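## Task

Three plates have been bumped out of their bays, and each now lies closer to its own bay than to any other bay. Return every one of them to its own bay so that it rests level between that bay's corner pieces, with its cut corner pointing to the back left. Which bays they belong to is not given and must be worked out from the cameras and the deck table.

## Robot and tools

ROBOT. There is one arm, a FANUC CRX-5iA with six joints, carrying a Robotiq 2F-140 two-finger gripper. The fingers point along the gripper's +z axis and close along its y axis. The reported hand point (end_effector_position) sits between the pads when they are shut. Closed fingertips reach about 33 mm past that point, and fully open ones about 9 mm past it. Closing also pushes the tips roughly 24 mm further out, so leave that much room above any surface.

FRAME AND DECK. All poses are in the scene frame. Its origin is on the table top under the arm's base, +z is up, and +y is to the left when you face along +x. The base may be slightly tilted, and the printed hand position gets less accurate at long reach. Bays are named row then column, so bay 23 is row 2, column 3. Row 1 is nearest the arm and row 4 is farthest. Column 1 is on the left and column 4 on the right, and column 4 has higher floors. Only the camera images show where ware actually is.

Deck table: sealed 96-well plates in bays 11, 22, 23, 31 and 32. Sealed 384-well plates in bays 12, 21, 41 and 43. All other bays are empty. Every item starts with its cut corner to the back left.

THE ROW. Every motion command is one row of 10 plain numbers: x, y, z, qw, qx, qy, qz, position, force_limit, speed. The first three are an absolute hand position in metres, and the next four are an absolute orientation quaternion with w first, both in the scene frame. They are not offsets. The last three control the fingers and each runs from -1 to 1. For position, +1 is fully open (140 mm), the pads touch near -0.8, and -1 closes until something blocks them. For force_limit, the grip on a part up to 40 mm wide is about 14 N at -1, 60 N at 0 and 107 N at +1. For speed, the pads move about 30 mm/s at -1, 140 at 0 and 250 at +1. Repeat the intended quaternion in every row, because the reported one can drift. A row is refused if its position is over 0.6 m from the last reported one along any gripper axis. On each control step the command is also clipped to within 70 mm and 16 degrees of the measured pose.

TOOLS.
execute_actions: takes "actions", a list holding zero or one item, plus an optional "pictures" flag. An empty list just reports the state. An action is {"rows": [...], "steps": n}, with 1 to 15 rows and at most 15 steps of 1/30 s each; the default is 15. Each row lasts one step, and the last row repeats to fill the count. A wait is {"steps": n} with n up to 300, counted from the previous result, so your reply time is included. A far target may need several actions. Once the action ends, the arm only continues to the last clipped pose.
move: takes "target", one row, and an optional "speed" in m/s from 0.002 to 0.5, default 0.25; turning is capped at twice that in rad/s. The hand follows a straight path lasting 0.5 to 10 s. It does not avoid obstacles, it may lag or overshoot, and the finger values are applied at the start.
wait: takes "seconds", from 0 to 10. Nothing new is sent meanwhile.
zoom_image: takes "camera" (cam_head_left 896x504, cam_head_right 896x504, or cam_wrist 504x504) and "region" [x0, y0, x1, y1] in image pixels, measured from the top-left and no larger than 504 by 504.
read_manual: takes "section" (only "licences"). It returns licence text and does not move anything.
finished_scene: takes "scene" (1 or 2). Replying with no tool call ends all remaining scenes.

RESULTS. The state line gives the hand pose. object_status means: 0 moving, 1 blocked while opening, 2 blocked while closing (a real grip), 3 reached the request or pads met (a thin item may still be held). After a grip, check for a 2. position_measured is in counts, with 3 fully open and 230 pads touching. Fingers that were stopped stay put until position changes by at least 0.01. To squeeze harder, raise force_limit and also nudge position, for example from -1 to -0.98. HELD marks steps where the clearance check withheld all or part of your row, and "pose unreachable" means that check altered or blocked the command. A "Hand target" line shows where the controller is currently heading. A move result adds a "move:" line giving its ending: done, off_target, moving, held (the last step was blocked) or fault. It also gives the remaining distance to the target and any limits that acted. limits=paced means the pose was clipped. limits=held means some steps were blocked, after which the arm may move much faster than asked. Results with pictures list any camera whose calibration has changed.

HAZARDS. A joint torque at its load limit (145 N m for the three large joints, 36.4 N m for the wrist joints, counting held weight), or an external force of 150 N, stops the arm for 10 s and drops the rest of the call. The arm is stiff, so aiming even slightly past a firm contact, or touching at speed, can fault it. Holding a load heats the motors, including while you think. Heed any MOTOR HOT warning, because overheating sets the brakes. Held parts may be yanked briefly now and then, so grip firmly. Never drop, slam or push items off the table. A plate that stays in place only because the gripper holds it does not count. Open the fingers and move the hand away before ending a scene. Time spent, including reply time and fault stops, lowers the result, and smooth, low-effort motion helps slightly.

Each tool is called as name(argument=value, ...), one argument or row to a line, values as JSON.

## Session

execute_actions(
  actions=[],
)

Scene clock: 0.00 s of 9600.00 s.
end_effector_position=(+0.5480, -0.0888, +0.4165) position_measured=3 object_status=3 end_effector_quat_wxyz=(-0.324, +0.893, -0.031, -0.311)
Joint positions: [ 0.266  0.132  0.218  0.    -1.656  1.307]
Joint velocities: [-0.     0.001  0.001  0.002 -0.     0.   ]
Hand target: +0.548, -0.089, +0.417; -0.324, +0.893, -0.031, -0.311

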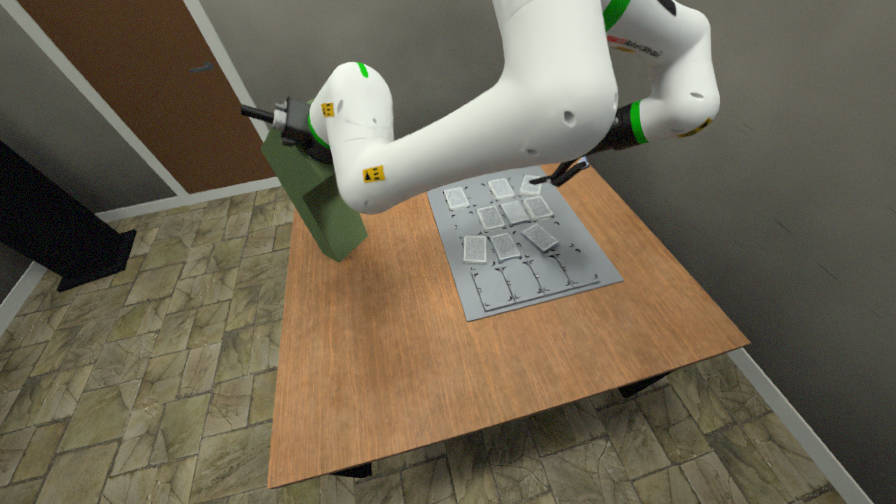

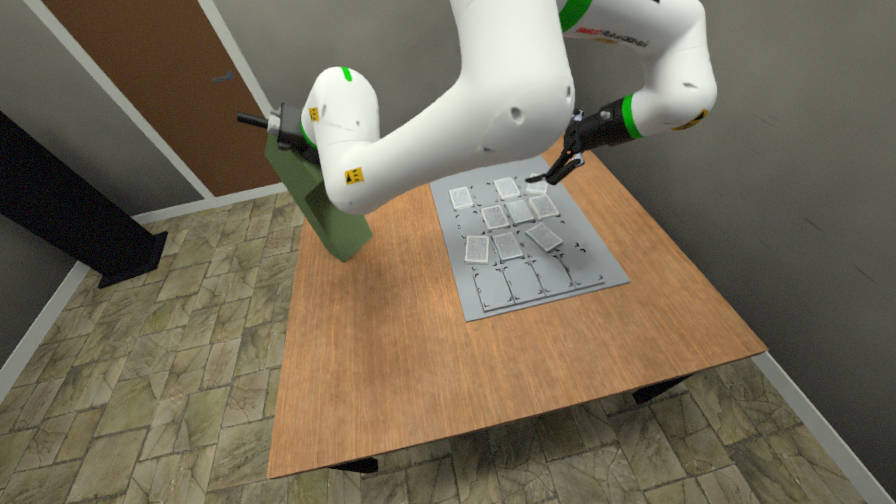

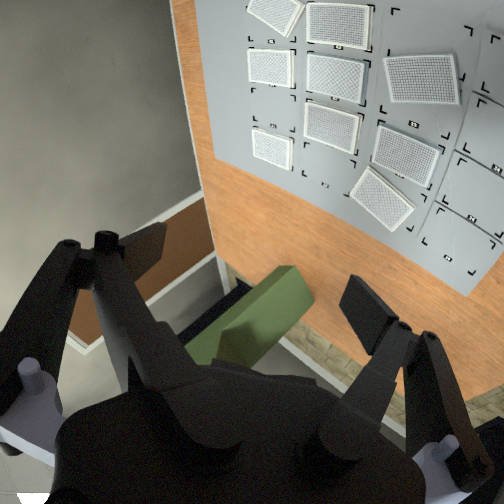

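zoom_image(
  camera="cam_head_right",
  region=[420,150,640,330],
)

zoom_image(
  camera="cam_wrist",
  region=[230,0,504,250],
)

Region (420, 150, 640, 330) of cam_head_right's 896x504 image, scaled by 2.291, with more detail than that image has; it fills the top 412 rows of this view, and the rest is white.

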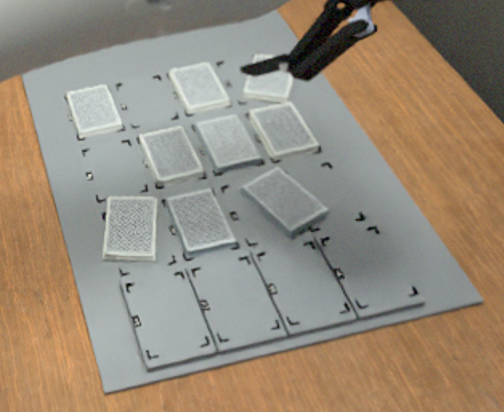

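Region (230, 0, 504, 250) of cam_wrist's 504x504 image, scaled by 1.839, with more detail than that image has; it fills the top 460 rows of this view, and the rest is white.

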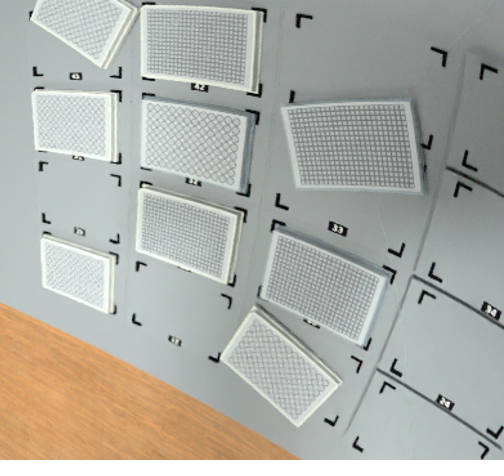

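move(
  target=[0.386,-0.071,0.09,0,0.8039,0.5948,0,0.4,0.2,0],
  speed=0.4,
)

zoom_image(
  camera="cam_wrist",
  region=[160,120,380,340],
)

Scene clock: 9.27 s of 9600.00 s.
end_effector_position=(+0.3858, -0.0699, +0.0904) position_measured=78 object_status=3 end_effector_quat_wxyz=(-0.002, +0.804, +0.595, -0.000)
Joint positions: [-0.331  0.317 -0.92   2.535 -0.637  0.78 ]
Joint velocities: [-0.005 -0.     0.001  0.011 -0.001 -0.006]
Hand target: +0.386, -0.070, +0.090; -0.001, +0.804, +0.595, +0.000
Off the commanded pose: 0.001 m, 0 deg.
After step 90, 3.13 s passed at rest.
move: done
camera_calibration (this result's frames):
cam_wrist: T_world_to_cam=[[0.999414, -0.0286108, -0.0187653, -0.382671], [-0.0227714, -0.965522, 0.259323, -0.0697357], [-0.0255377, -0.258744, -0.965608, 0.250737], [0, 0, 0, 1]] pos_world=[0.387262, -0.0134031, 0.253017]

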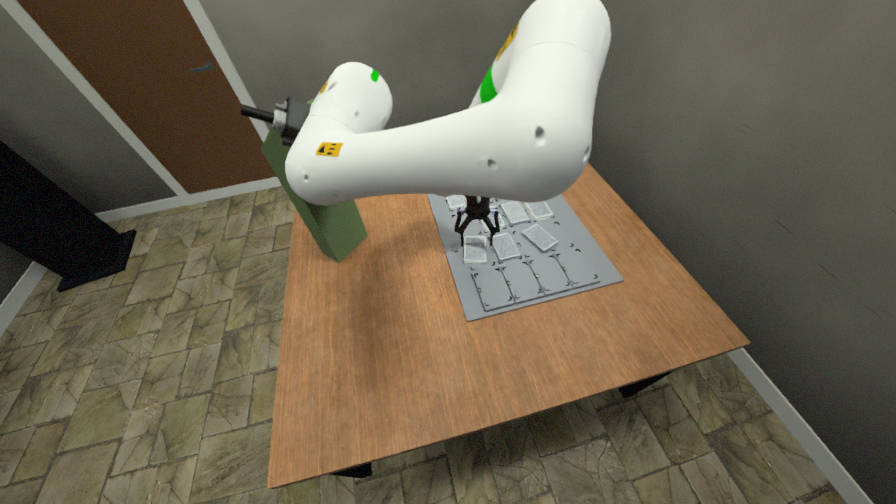

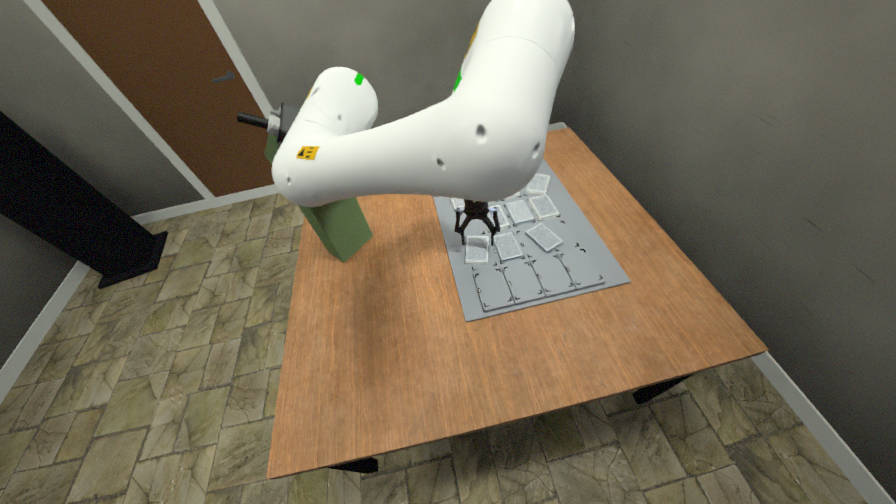

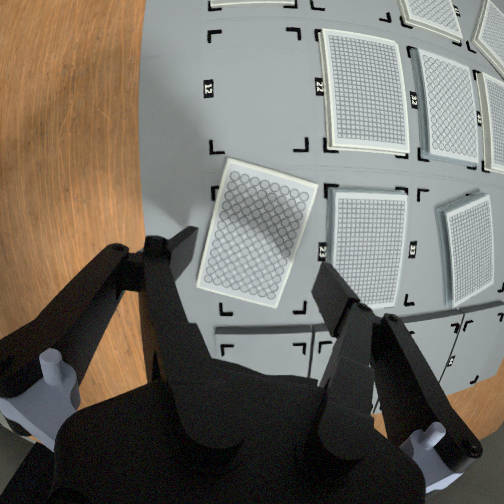

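Region (160, 120, 380, 340) of cam_wrist's 504x504 image, scaled by 2.291, with more detail than that image has.

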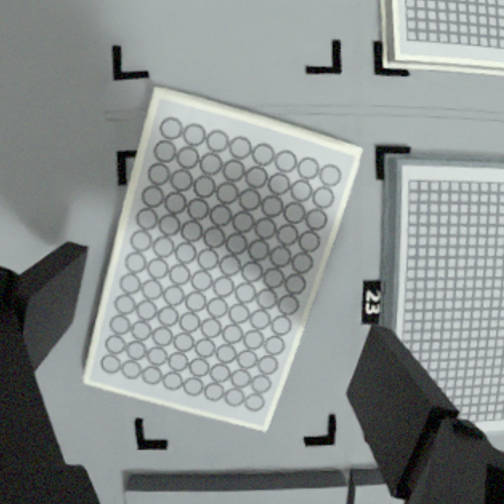

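move(
  target=[0.3858,-0.0634,0.0415,0,0.8054,0.5927,0,0.4,0.2,0],
  speed=0.1,
)

zoom_image(
  camera="cam_wrist",
  region=[160,110,400,350],
)

Scene clock: 13.63 s of 9600.00 s.
end_effector_position=(+0.3859, -0.0634, +0.0416) position_measured=78 object_status=3 end_effector_quat_wxyz=(+0.000, +0.805, +0.593, -0.000)
Joint positions: [-0.377  0.462 -0.816  2.624 -0.668  0.716]
Joint velocities: [ 0.001  0.002  0.     0.001  0.001 -0.   ]
Hand target: +0.386, -0.063, +0.042; -0.000, +0.805, +0.593, -0.000
Off the commanded pose: 0.000 m, 0 deg.
After step 90, 0.53 s passed at rest.
move: done
camera_calibration (this result's frames):
cam_wrist: T_world_to_cam=[[0.999244, -0.0350217, -0.01685, -0.384005], [-0.0294002, -0.964724, 0.261618, -0.0482218], [-0.0254179, -0.260925, -0.965024, 0.205041], [0, 0, 0, 1]] pos_world=[0.387509, -0.00646895, 0.204015]

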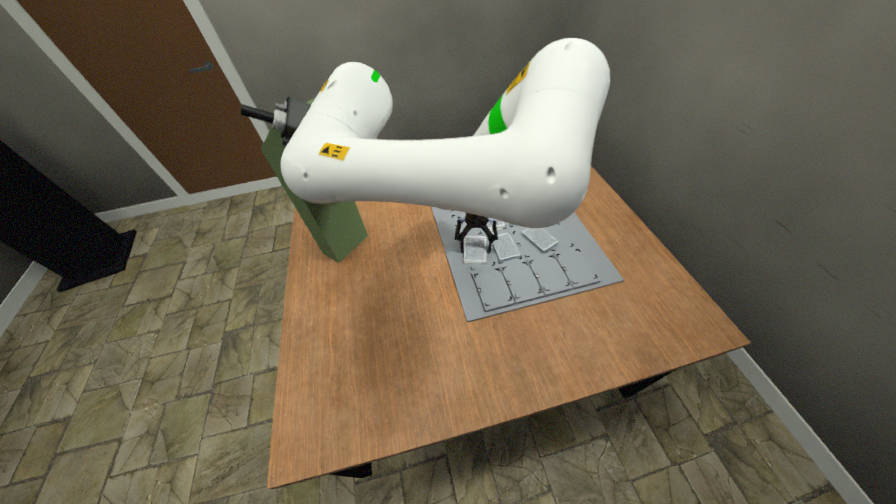

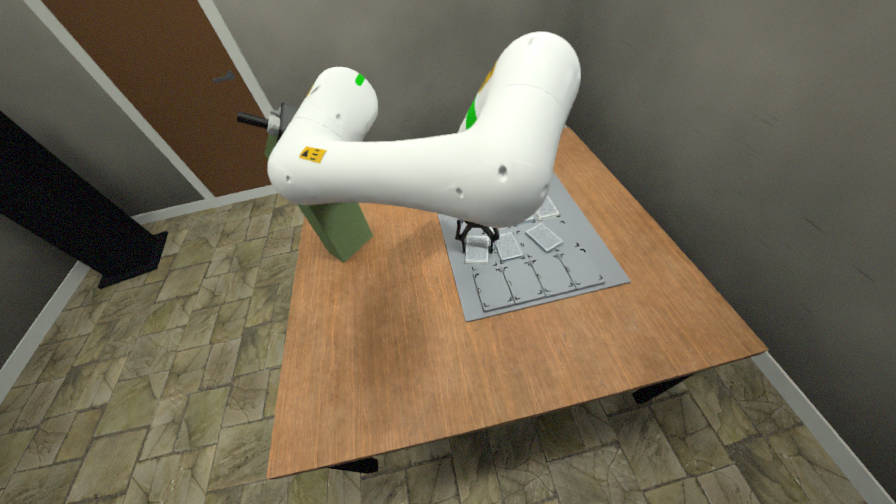

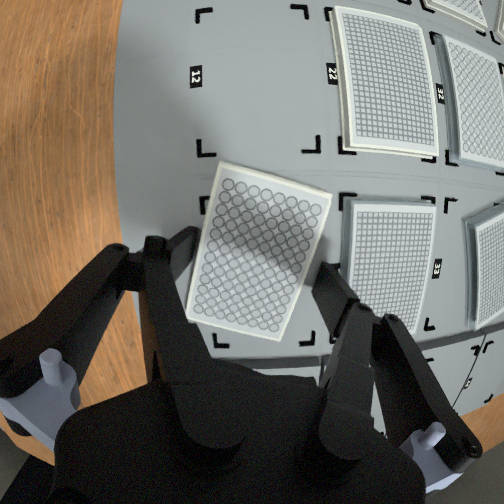

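Region (160, 110, 400, 350) of cam_wrist's 504x504 image, scaled by 2.100, with more detail than that image has.

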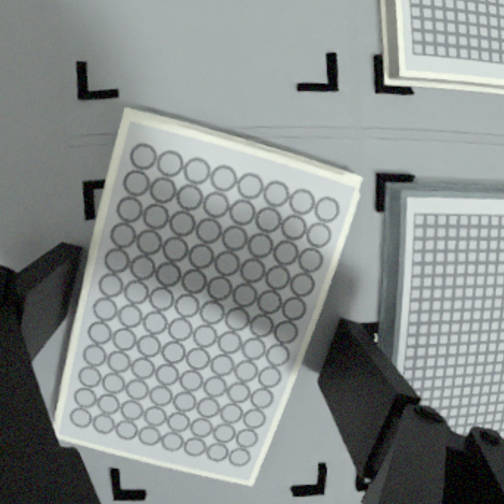

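execute_actions(
  actions=[
    {"rows":[[0.3857,-0.0636,0.0408,0,0.8054,0.5927,0,0.4,0.2,-0.6],[0.3855,-0.0639,0.0400,0,0.8054,0.5927,0,0.4,0.2,-0.6],[0.3853,-0.0642,0.0392,0,0.8054,0.5927,0,0.4,0.2,-0.6],[0.3852,-0.0644,0.0386,0,0.8054,0.5927,0,0.4,0.2,-0.6],[0.3852,-0.0644,0.0386,0,0.8054,0.5927,0,0.4,0.2,-0.6],[0.3852,-0.0644,0.0386,0,0.8054,0.5927,0,0.4,0.2,-0.6],[0.3852,-0.0644,0.0386,0,0.8054,0.5927,0,-1,0.2,-0.6]],"steps":15},
  ],
  pictures=false,
)

wait(
  seconds=0.2,
)

Scene clock: 17.47 s of 9600.00 s.
end_effector_position=(+0.3852, -0.0644, +0.0386) position_measured=106 object_status=0 end_effector_quat_wxyz=(+0.000, +0.805, +0.593, +0.000)
Joint positions: [-0.385  0.468 -0.81   2.634 -0.667  0.713]
Joint velocities: [ 0.002 -0.001  0.001  0.    -0.003  0.   ]
Hand target: +0.385, -0.064, +0.039; -0.000, +0.805, +0.593, -0.000
Off the commanded pose: 0.000 m, 0 deg.
Steps of this call (steps 1 to 90: nothing new was sent; then 0.33 s passed at rest; steps 91 to 105: all 15 steps of this action). Readings (end_effector_position | what the end effector reports):
91: (+0.3859, -0.0634, +0.0415) | position_measured=78 object_status=3
92: (+0.3859, -0.0634, +0.0413) | position_measured=78 object_status=3
94: (+0.3856, -0.0640, +0.0401) | position_measured=78 object_status=3
98: (+0.3852, -0.0644, +0.0387) | position_measured=79 object_status=0
105: the state above

Scene clock: 17.67 s of 9600.00 s.
end_effector_position=(+0.3852, -0.0644, +0.0386) position_measured=106 object_status=2 end_effector_quat_wxyz=(+0.000, +0.805, +0.593, +0.000)
Joint positions: [-0.385  0.468 -0.81   2.634 -0.667  0.713]
Joint velocities: [-0.001  0.001 -0.001 -0.    -0.     0.   ]
Hand target: +0.385, -0.064, +0.039; -0.000, +0.805, +0.593, -0.000
Off the commanded pose: 0.000 m, 0 deg.
Steps of this call (steps 1 to 6: nothing new was sent). Readings (end_effector_position | what the end effector reports):
1: (+0.3852, -0.0644, +0.0386) | position_measured=106 object_status=0
2: (+0.3852, -0.0644, +0.0386) | position_measured=106 object_status=0
4: (+0.3852, -0.0644, +0.0386) | position_measured=106 object_status=0
6: the state above
camera_calibration (this result's frames):
cam_wrist: T_world_to_cam=[[0.999249, -0.0349472, -0.0167534, -0.383373], [-0.0293553, -0.964744, 0.261549, -0.0484473], [-0.0253032, -0.26086, -0.965045, 0.201869], [0, 0, 0, 1]] pos_world=[0.386771, -0.00747732, 0.201062]

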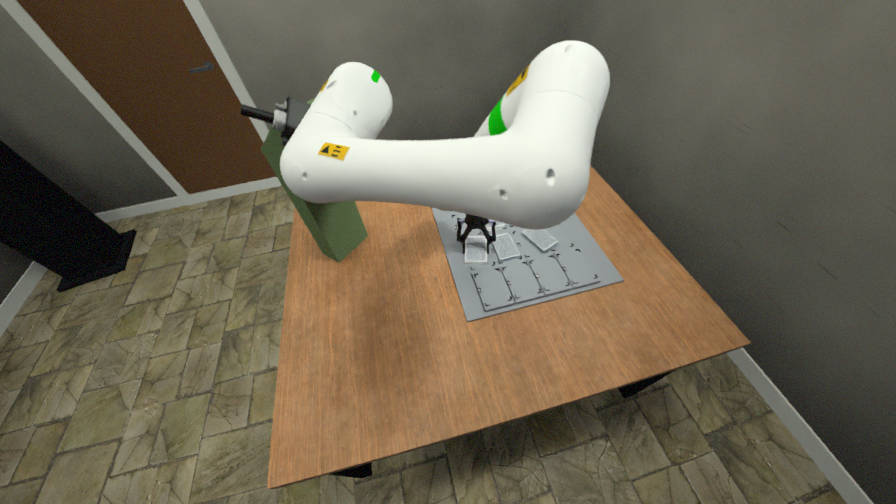

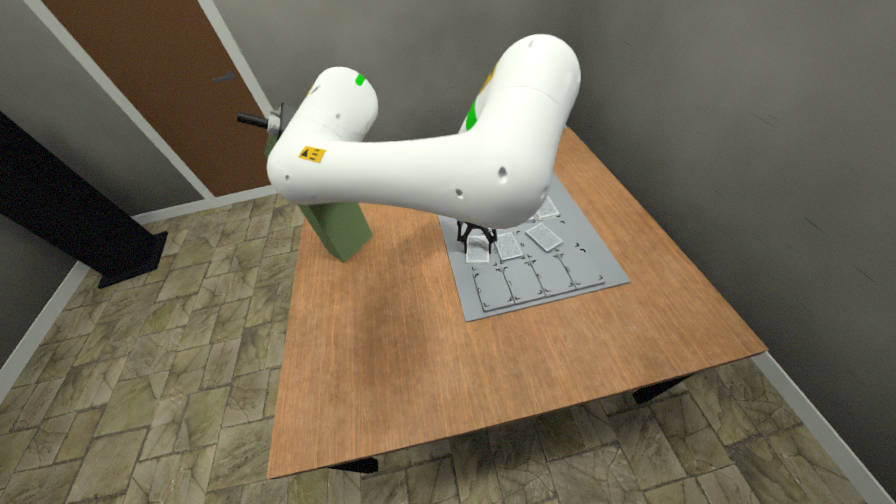

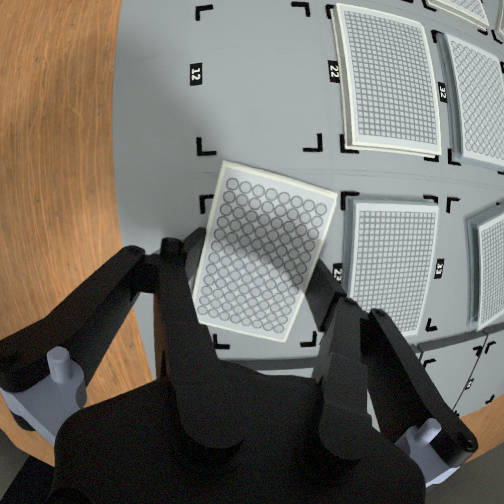

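move(
  target=[0.3852,-0.0644,0.047,0.006,0.8054,0.5927,-0.006,-1,0.2,-0.6],
  speed=0.05,
)

move(
  target=[0.390,-0.0825,0.0455,0.0123,0.7070,0.7070,-0.0123,-1,0.2,-0.6],
  speed=0.12,
)

zoom_image(
  camera="cam_wrist",
  region=[200,140,360,230],
)

Scene clock: 20.20 s of 9600.00 s.
end_effector_position=(+0.3852, -0.0644, +0.0470) position_measured=107 object_status=2 end_effector_quat_wxyz=(+0.006, +0.805, +0.593, -0.006)
Joint positions: [-0.355  0.456 -0.832  2.586 -0.693  0.73 ]
Joint velocities: [ 0.002  0.001 -0.    -0.003 -0.002  0.001]
Hand target: +0.385, -0.064, +0.047; +0.006, +0.805, +0.593, -0.006
Off the commanded pose: 0.000 m, 0 deg.
move: done
camera_calibration (this result's frames):
cam_wrist: T_world_to_cam=[[0.999201, -0.0353282, -0.01871, -0.383104], [-0.0287488, -0.960218, 0.277766, -0.0513832], [-0.0277786, -0.277006, -0.960467, 0.209625], [0, 0, 0, 1]] pos_world=[0.387143, -0.00480606, 0.208442]

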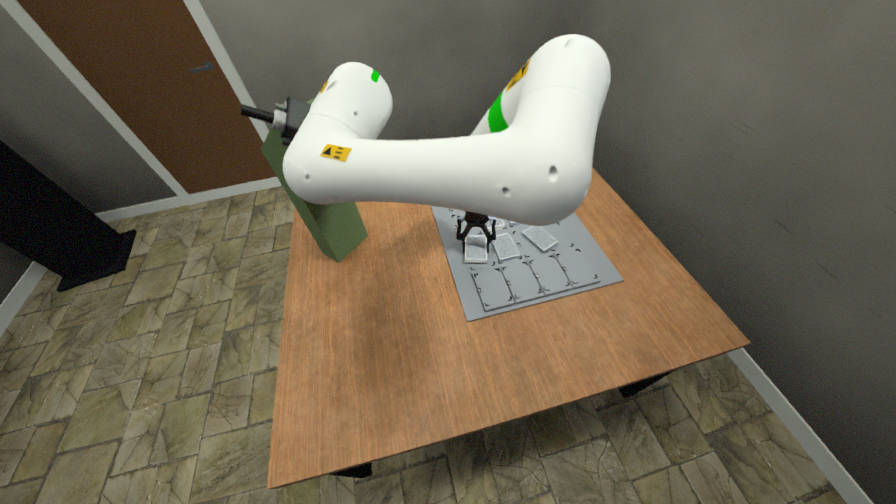

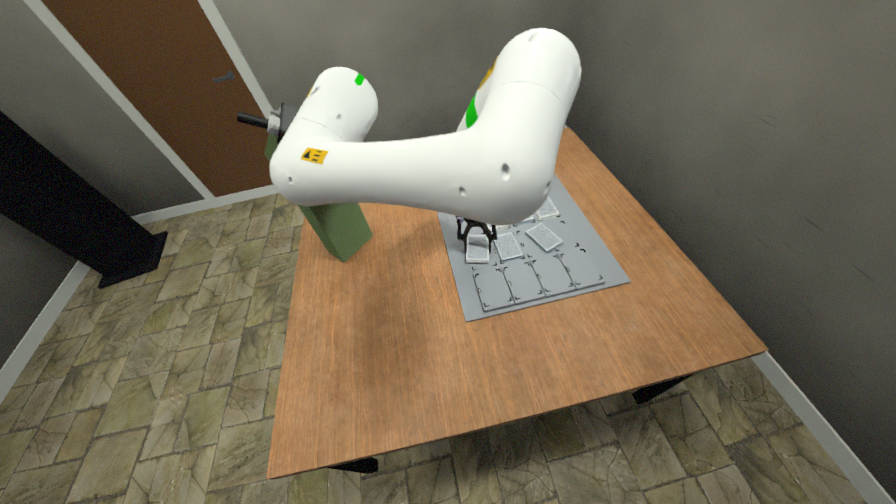

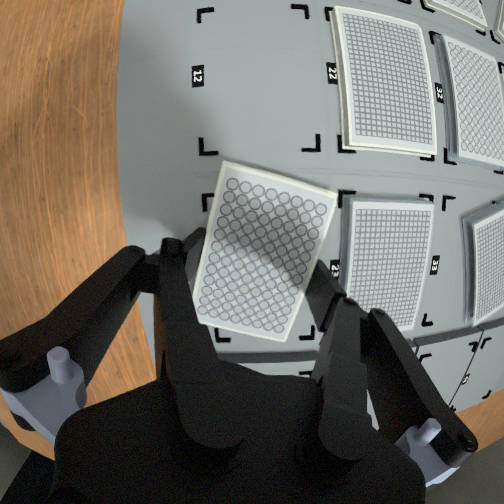

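Scene clock: 21.77 s of 9600.00 s.
end_effector_position=(+0.3900, -0.0826, +0.0454) position_measured=107 object_status=2 end_effector_quat_wxyz=(+0.012, +0.707, +0.707, -0.012)
Joint positions: [-0.376  0.438 -0.825  2.585 -0.686  1.053]
Joint velocities: [ 0.001  0.    -0.    -0.004  0.     0.001]
Hand target: +0.390, -0.082, +0.045; +0.012, +0.707, +0.707, -0.012
Off the commanded pose: 0.000 m, 0 deg.
move: done
camera_calibration (this result's frames):
cam_wrist: T_world_to_cam=[[0.96448, 0.26287, -0.0260184, -0.350066], [0.258723, -0.920182, 0.293816, -0.177764], [0.0532939, -0.290112, -0.955508, 0.170324], [0, 0, 0, 1]] pos_world=[0.374546, -0.0221402, 0.205868]

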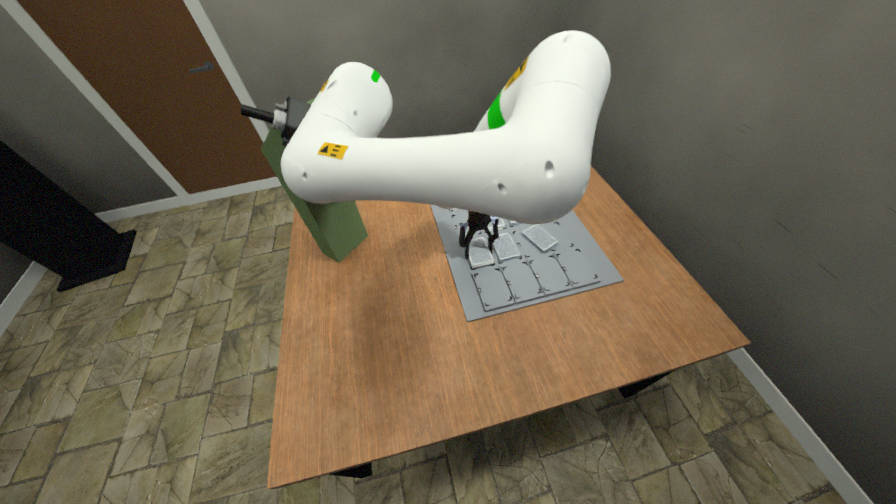

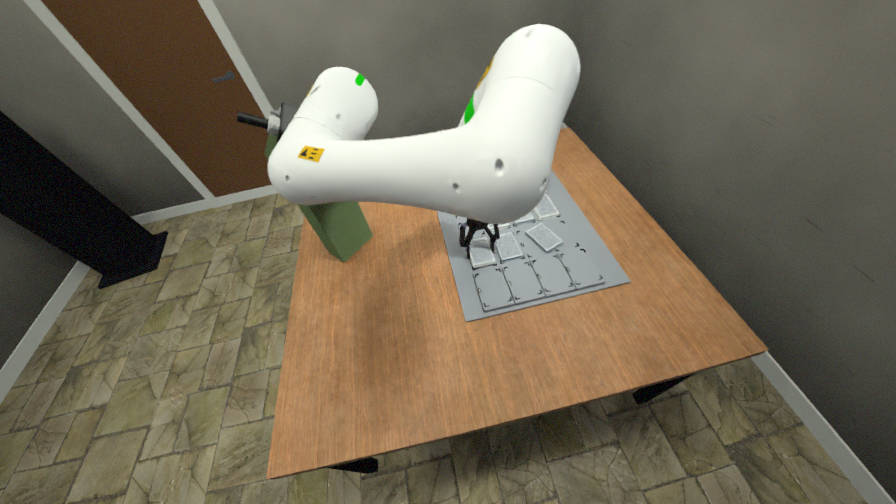

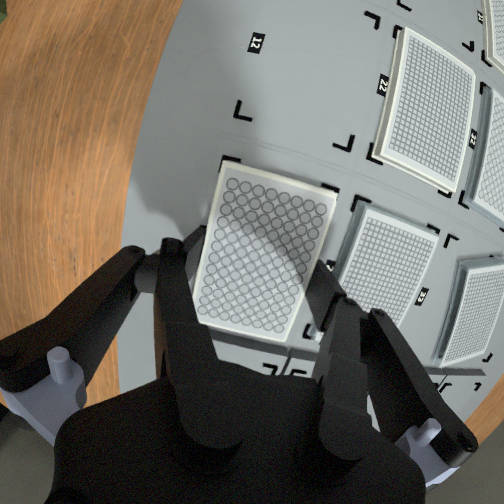

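Region (200, 140, 360, 230) of cam_wrist's 504x504 image, scaled by 3.150, with more detail than that image has; it fills the top 284 rows of this view, and the rest is white.

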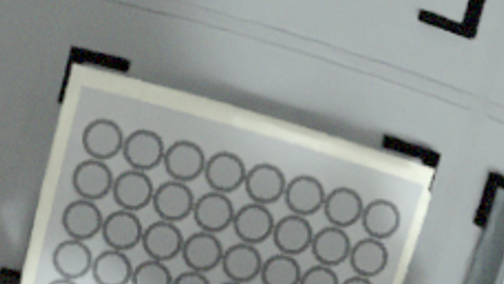

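zoom_image(
  camera="cam_wrist",
  region=[206,146,256,186],
)

zoom_image(
  camera="cam_wrist",
  region=[305,172,355,212],
)

Region (206, 146, 256, 186) of cam_wrist's 504x504 image, scaled by 10.080, with more detail than that image has; it fills the top 403 rows of this view, and the rest is white.

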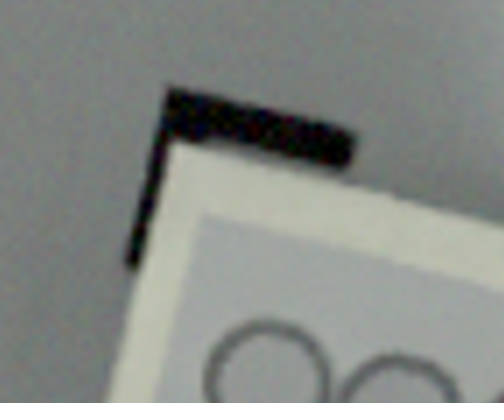

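Region (305, 172, 355, 212) of cam_wrist's 504x504 image, scaled by 10.080, with more detail than that image has; it fills the top 403 rows of this view, and the rest is white.

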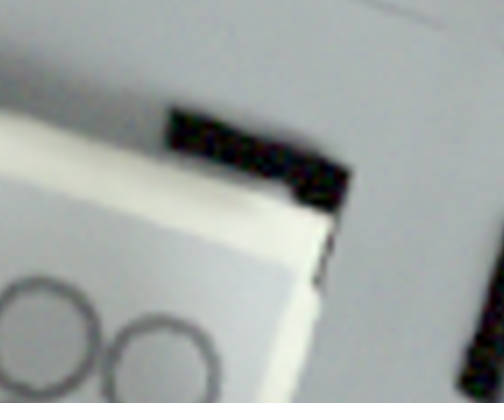

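move(
  target=[0.390,-0.0822,0.0420,0.0123,0.7058,0.7082,-0.0123,-1,0.2,-0.6],
  speed=0.02,
)

zoom_image(
  camera="cam_wrist",
  region=[206,146,256,186],
)

zoom_image(
  camera="cam_wrist",
  region=[305,172,355,212],
)

zoom_image(
  camera="cam_wrist",
  region=[255,305,315,355],
)

Scene clock: 24.43 s of 9600.00 s.
end_effector_position=(+0.3900, -0.0822, +0.0420) position_measured=107 object_status=2 end_effector_quat_wxyz=(+0.012, +0.706, +0.708, -0.012)
Joint positions: [-0.379  0.447 -0.818  2.59  -0.687  1.053]
Joint velocities: [-0.     0.    -0.     0.001  0.     0.   ]
Hand target: +0.390, -0.082, +0.042; +0.012, +0.706, +0.708, -0.012
Off the commanded pose: 0.000 m, 0 deg.
move: done
camera_calibration (this result's frames):
cam_wrist: T_world_to_cam=[[0.963547, 0.266273, -0.026019, -0.349649], [0.261973, -0.919284, 0.293746, -0.177625], [0.0542977, -0.289854, -0.955529, 0.166792], [0, 0, 0, 1]] pos_world=[0.37438, -0.0218405, 0.202454]

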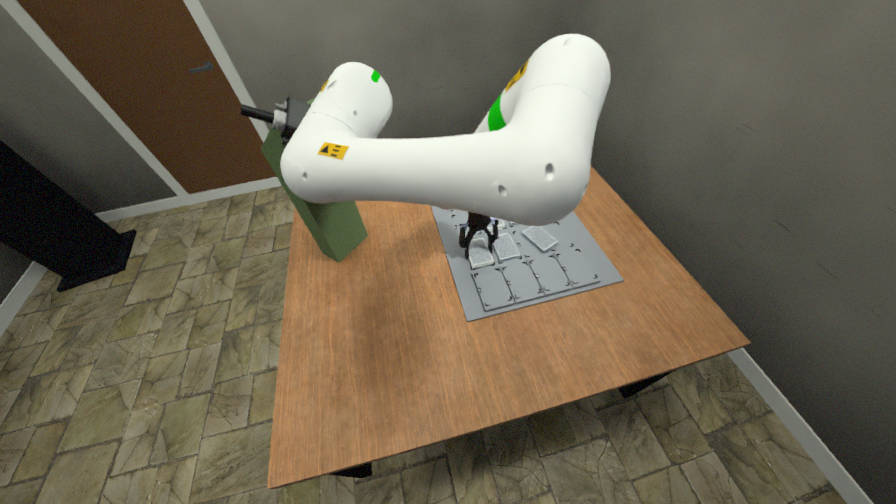

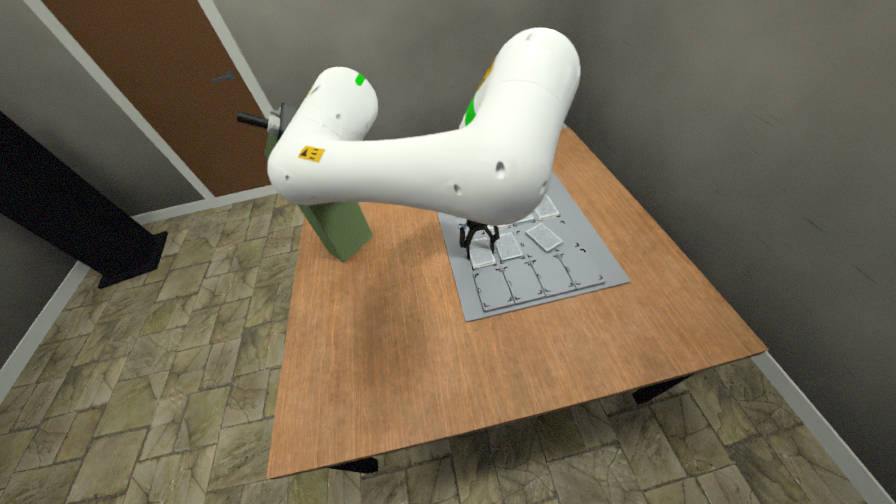

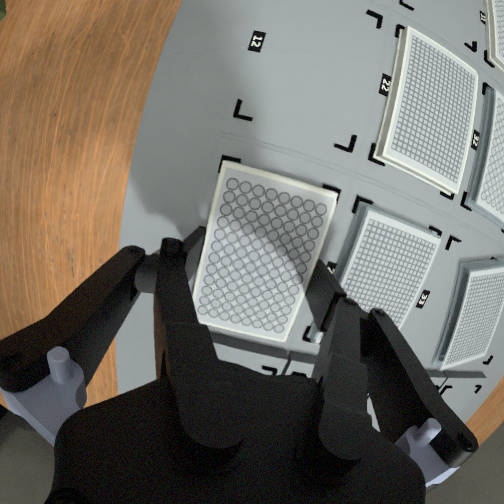

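Region (206, 146, 256, 186) of cam_wrist's 504x504 image, scaled by 10.080, with more detail than that image has; it fills the top 403 rows of this view, and the rest is white.

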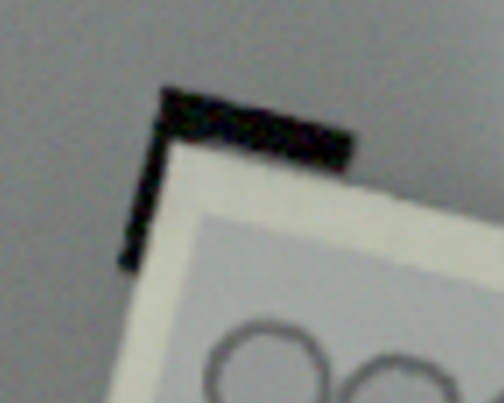

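Region (305, 172, 355, 212) of cam_wrist's 504x504 image, scaled by 10.080, with more detail than that image has; it fills the top 403 rows of this view, and the rest is white.

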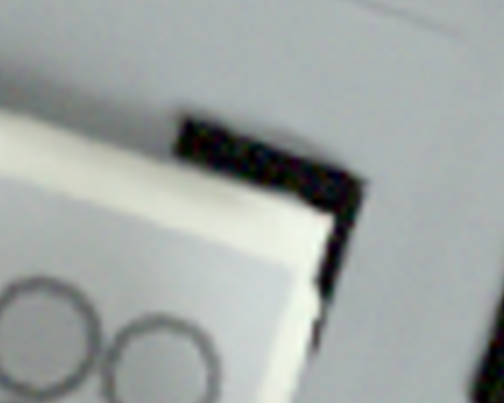

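Region (255, 305, 315, 355) of cam_wrist's 504x504 image, scaled by 8.400, with more detail than that image has.

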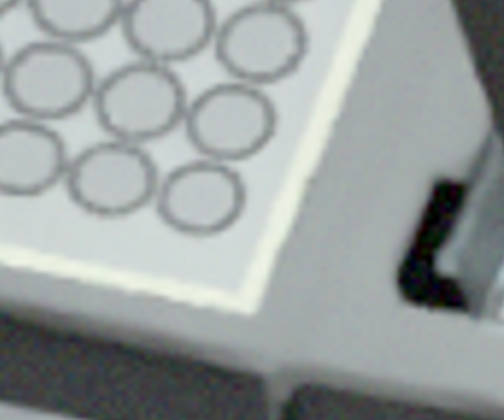

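move(
  target=[0.3906,-0.0824,0.0405,0.0123,0.7058,0.7082,-0.0123,-1,0.2,-0.6],
  speed=0.008,
)

zoom_image(
  camera="cam_wrist",
  region=[206,146,256,186],
)

zoom_image(
  camera="cam_wrist",
  region=[305,172,355,212],
)

zoom_image(
  camera="cam_wrist",
  region=[255,305,315,355],
)

Scene clock: 32.23 s of 9600.00 s.
end_effector_position=(+0.3906, -0.0824, +0.0405) position_measured=107 object_status=2 end_effector_quat_wxyz=(+0.012, +0.706, +0.708, -0.012)
Joint positions: [-0.38   0.451 -0.814  2.591 -0.686  1.054]
Joint velocities: [-0.    -0.002 -0.     0.001 -0.001 -0.   ]
Hand target: +0.391, -0.082, +0.041; +0.012, +0.706, +0.708, -0.012
Off the commanded pose: 0.000 m, 0 deg.
After step 90, 4.10 s passed at rest.
move: done
camera_calibration (this result's frames):
cam_wrist: T_world_to_cam=[[0.963548, 0.266268, -0.0260155, -0.350208], [0.261968, -0.919286, 0.293743, -0.177519], [0.0542989, -0.289851, -0.95553, 0.165265], [0, 0, 0, 1]] pos_world=[0.374972, -0.0220392, 0.20095]

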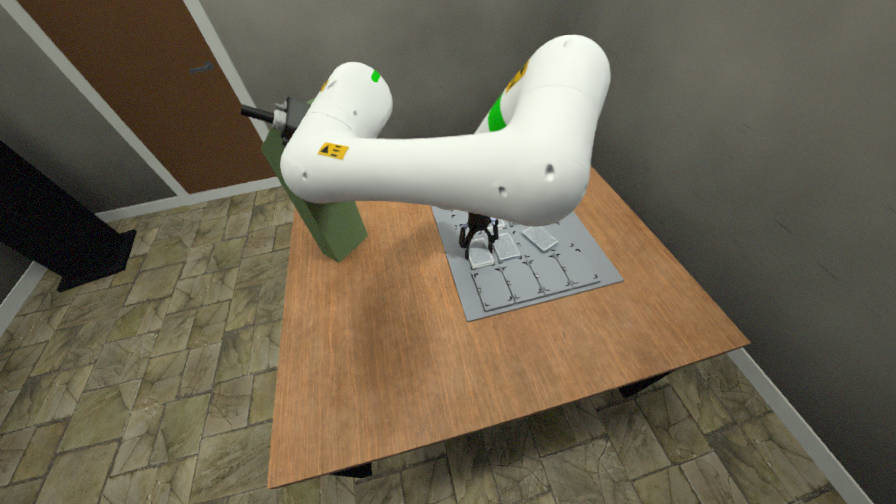

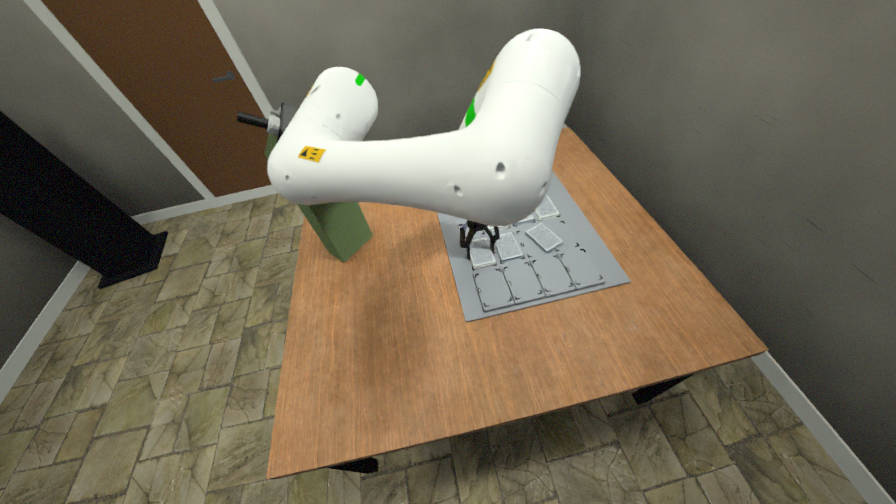

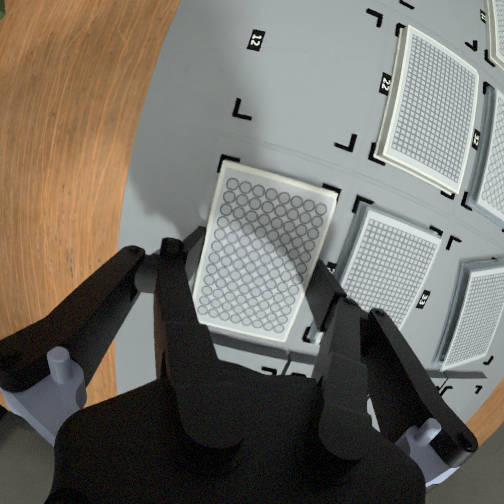

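Region (206, 146, 256, 186) of cam_wrist's 504x504 image, scaled by 10.080, with more detail than that image has; it fills the top 403 rows of this view, and the rest is white.

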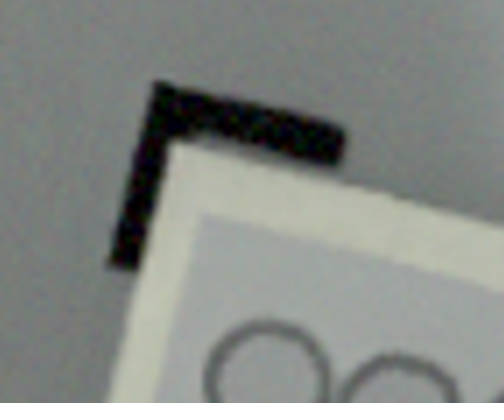

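Region (305, 172, 355, 212) of cam_wrist's 504x504 image, scaled by 10.080, with more detail than that image has; it fills the top 403 rows of this view, and the rest is white.

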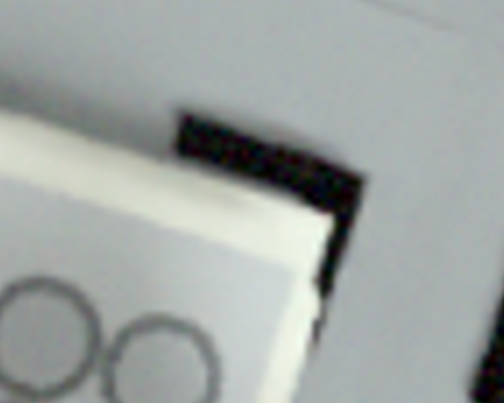

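Region (255, 305, 315, 355) of cam_wrist's 504x504 image, scaled by 8.400, with more detail than that image has.

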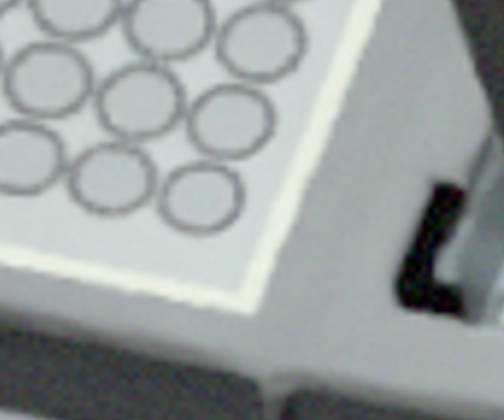

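move(
  target=[0.3905,-0.0823,0.0387,0.0123,0.7058,0.7082,-0.0123,-1,0.2,-0.6],
  speed=0.006,
)

zoom_image(
  camera="cam_wrist",
  region=[206,146,256,186],
)

zoom_image(
  camera="cam_wrist",
  region=[305,172,355,212],
)

zoom_image(
  camera="cam_wrist",
  region=[255,305,315,355],
)

Scene clock: 34.13 s of 9600.00 s.
end_effector_position=(+0.3905, -0.0823, +0.0387) position_measured=107 object_status=2 end_effector_quat_wxyz=(+0.012, +0.706, +0.708, -0.012)
Joint positions: [-0.382  0.455 -0.81   2.594 -0.687  1.052]
Joint velocities: [-0.001  0.001 -0.    -0.001 -0.     0.   ]
Hand target: +0.391, -0.082, +0.039; +0.012, +0.706, +0.708, -0.012
Off the commanded pose: 0.000 m, 0 deg.
move: done
camera_calibration (this result's frames):
cam_wrist: T_world_to_cam=[[0.963547, 0.266271, -0.0260187, -0.350185], [0.261972, -0.919286, 0.293743, -0.176875], [0.0542966, -0.289851, -0.95553, 0.163581], [0, 0, 0, 1]] pos_world=[0.374874, -0.0219401, 0.19915]

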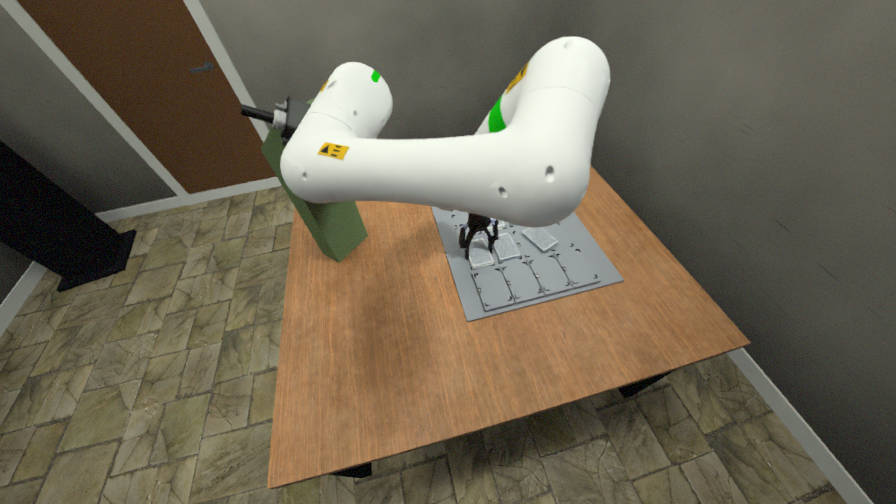

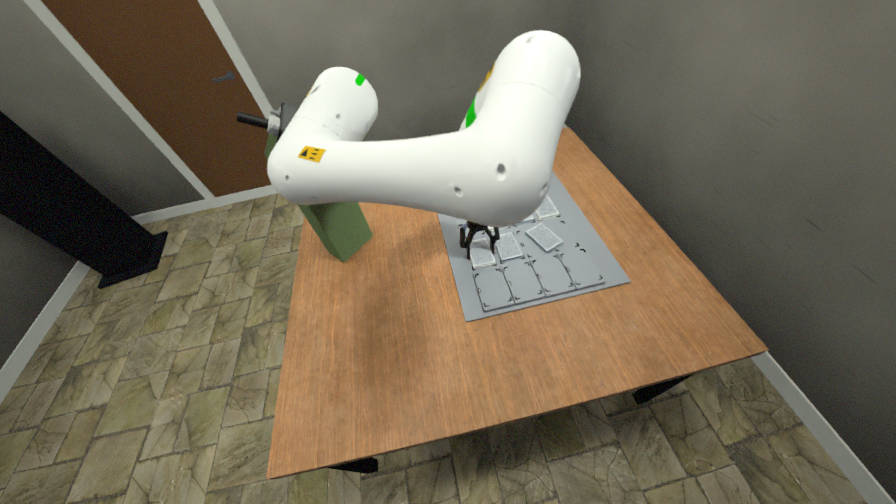

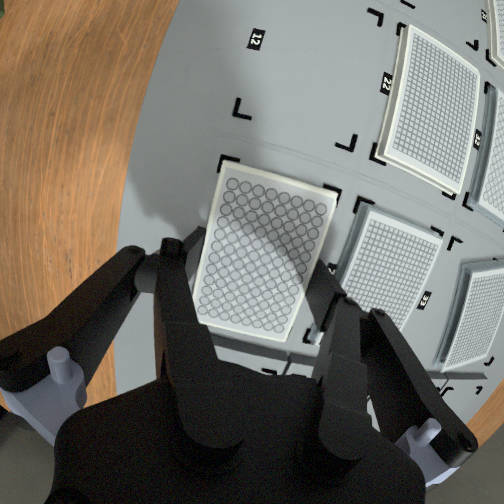

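Region (206, 146, 256, 186) of cam_wrist's 504x504 image, scaled by 10.080, with more detail than that image has; it fills the top 403 rows of this view, and the rest is white.

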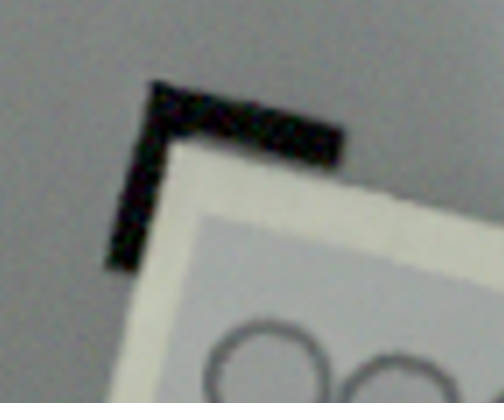

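Region (305, 172, 355, 212) of cam_wrist's 504x504 image, scaled by 10.080, with more detail than that image has; it fills the top 403 rows of this view, and the rest is white.

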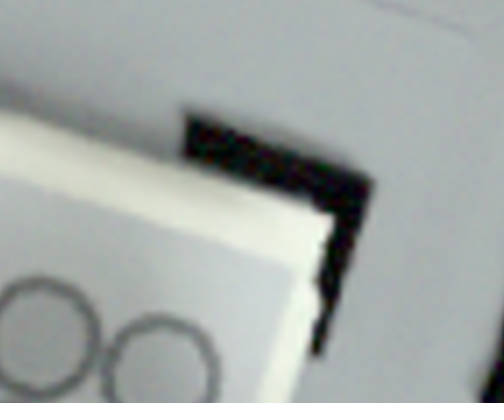

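Region (255, 305, 315, 355) of cam_wrist's 504x504 image, scaled by 8.400, with more detail than that image has.

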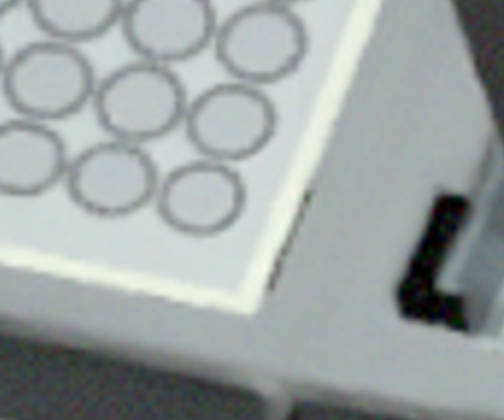

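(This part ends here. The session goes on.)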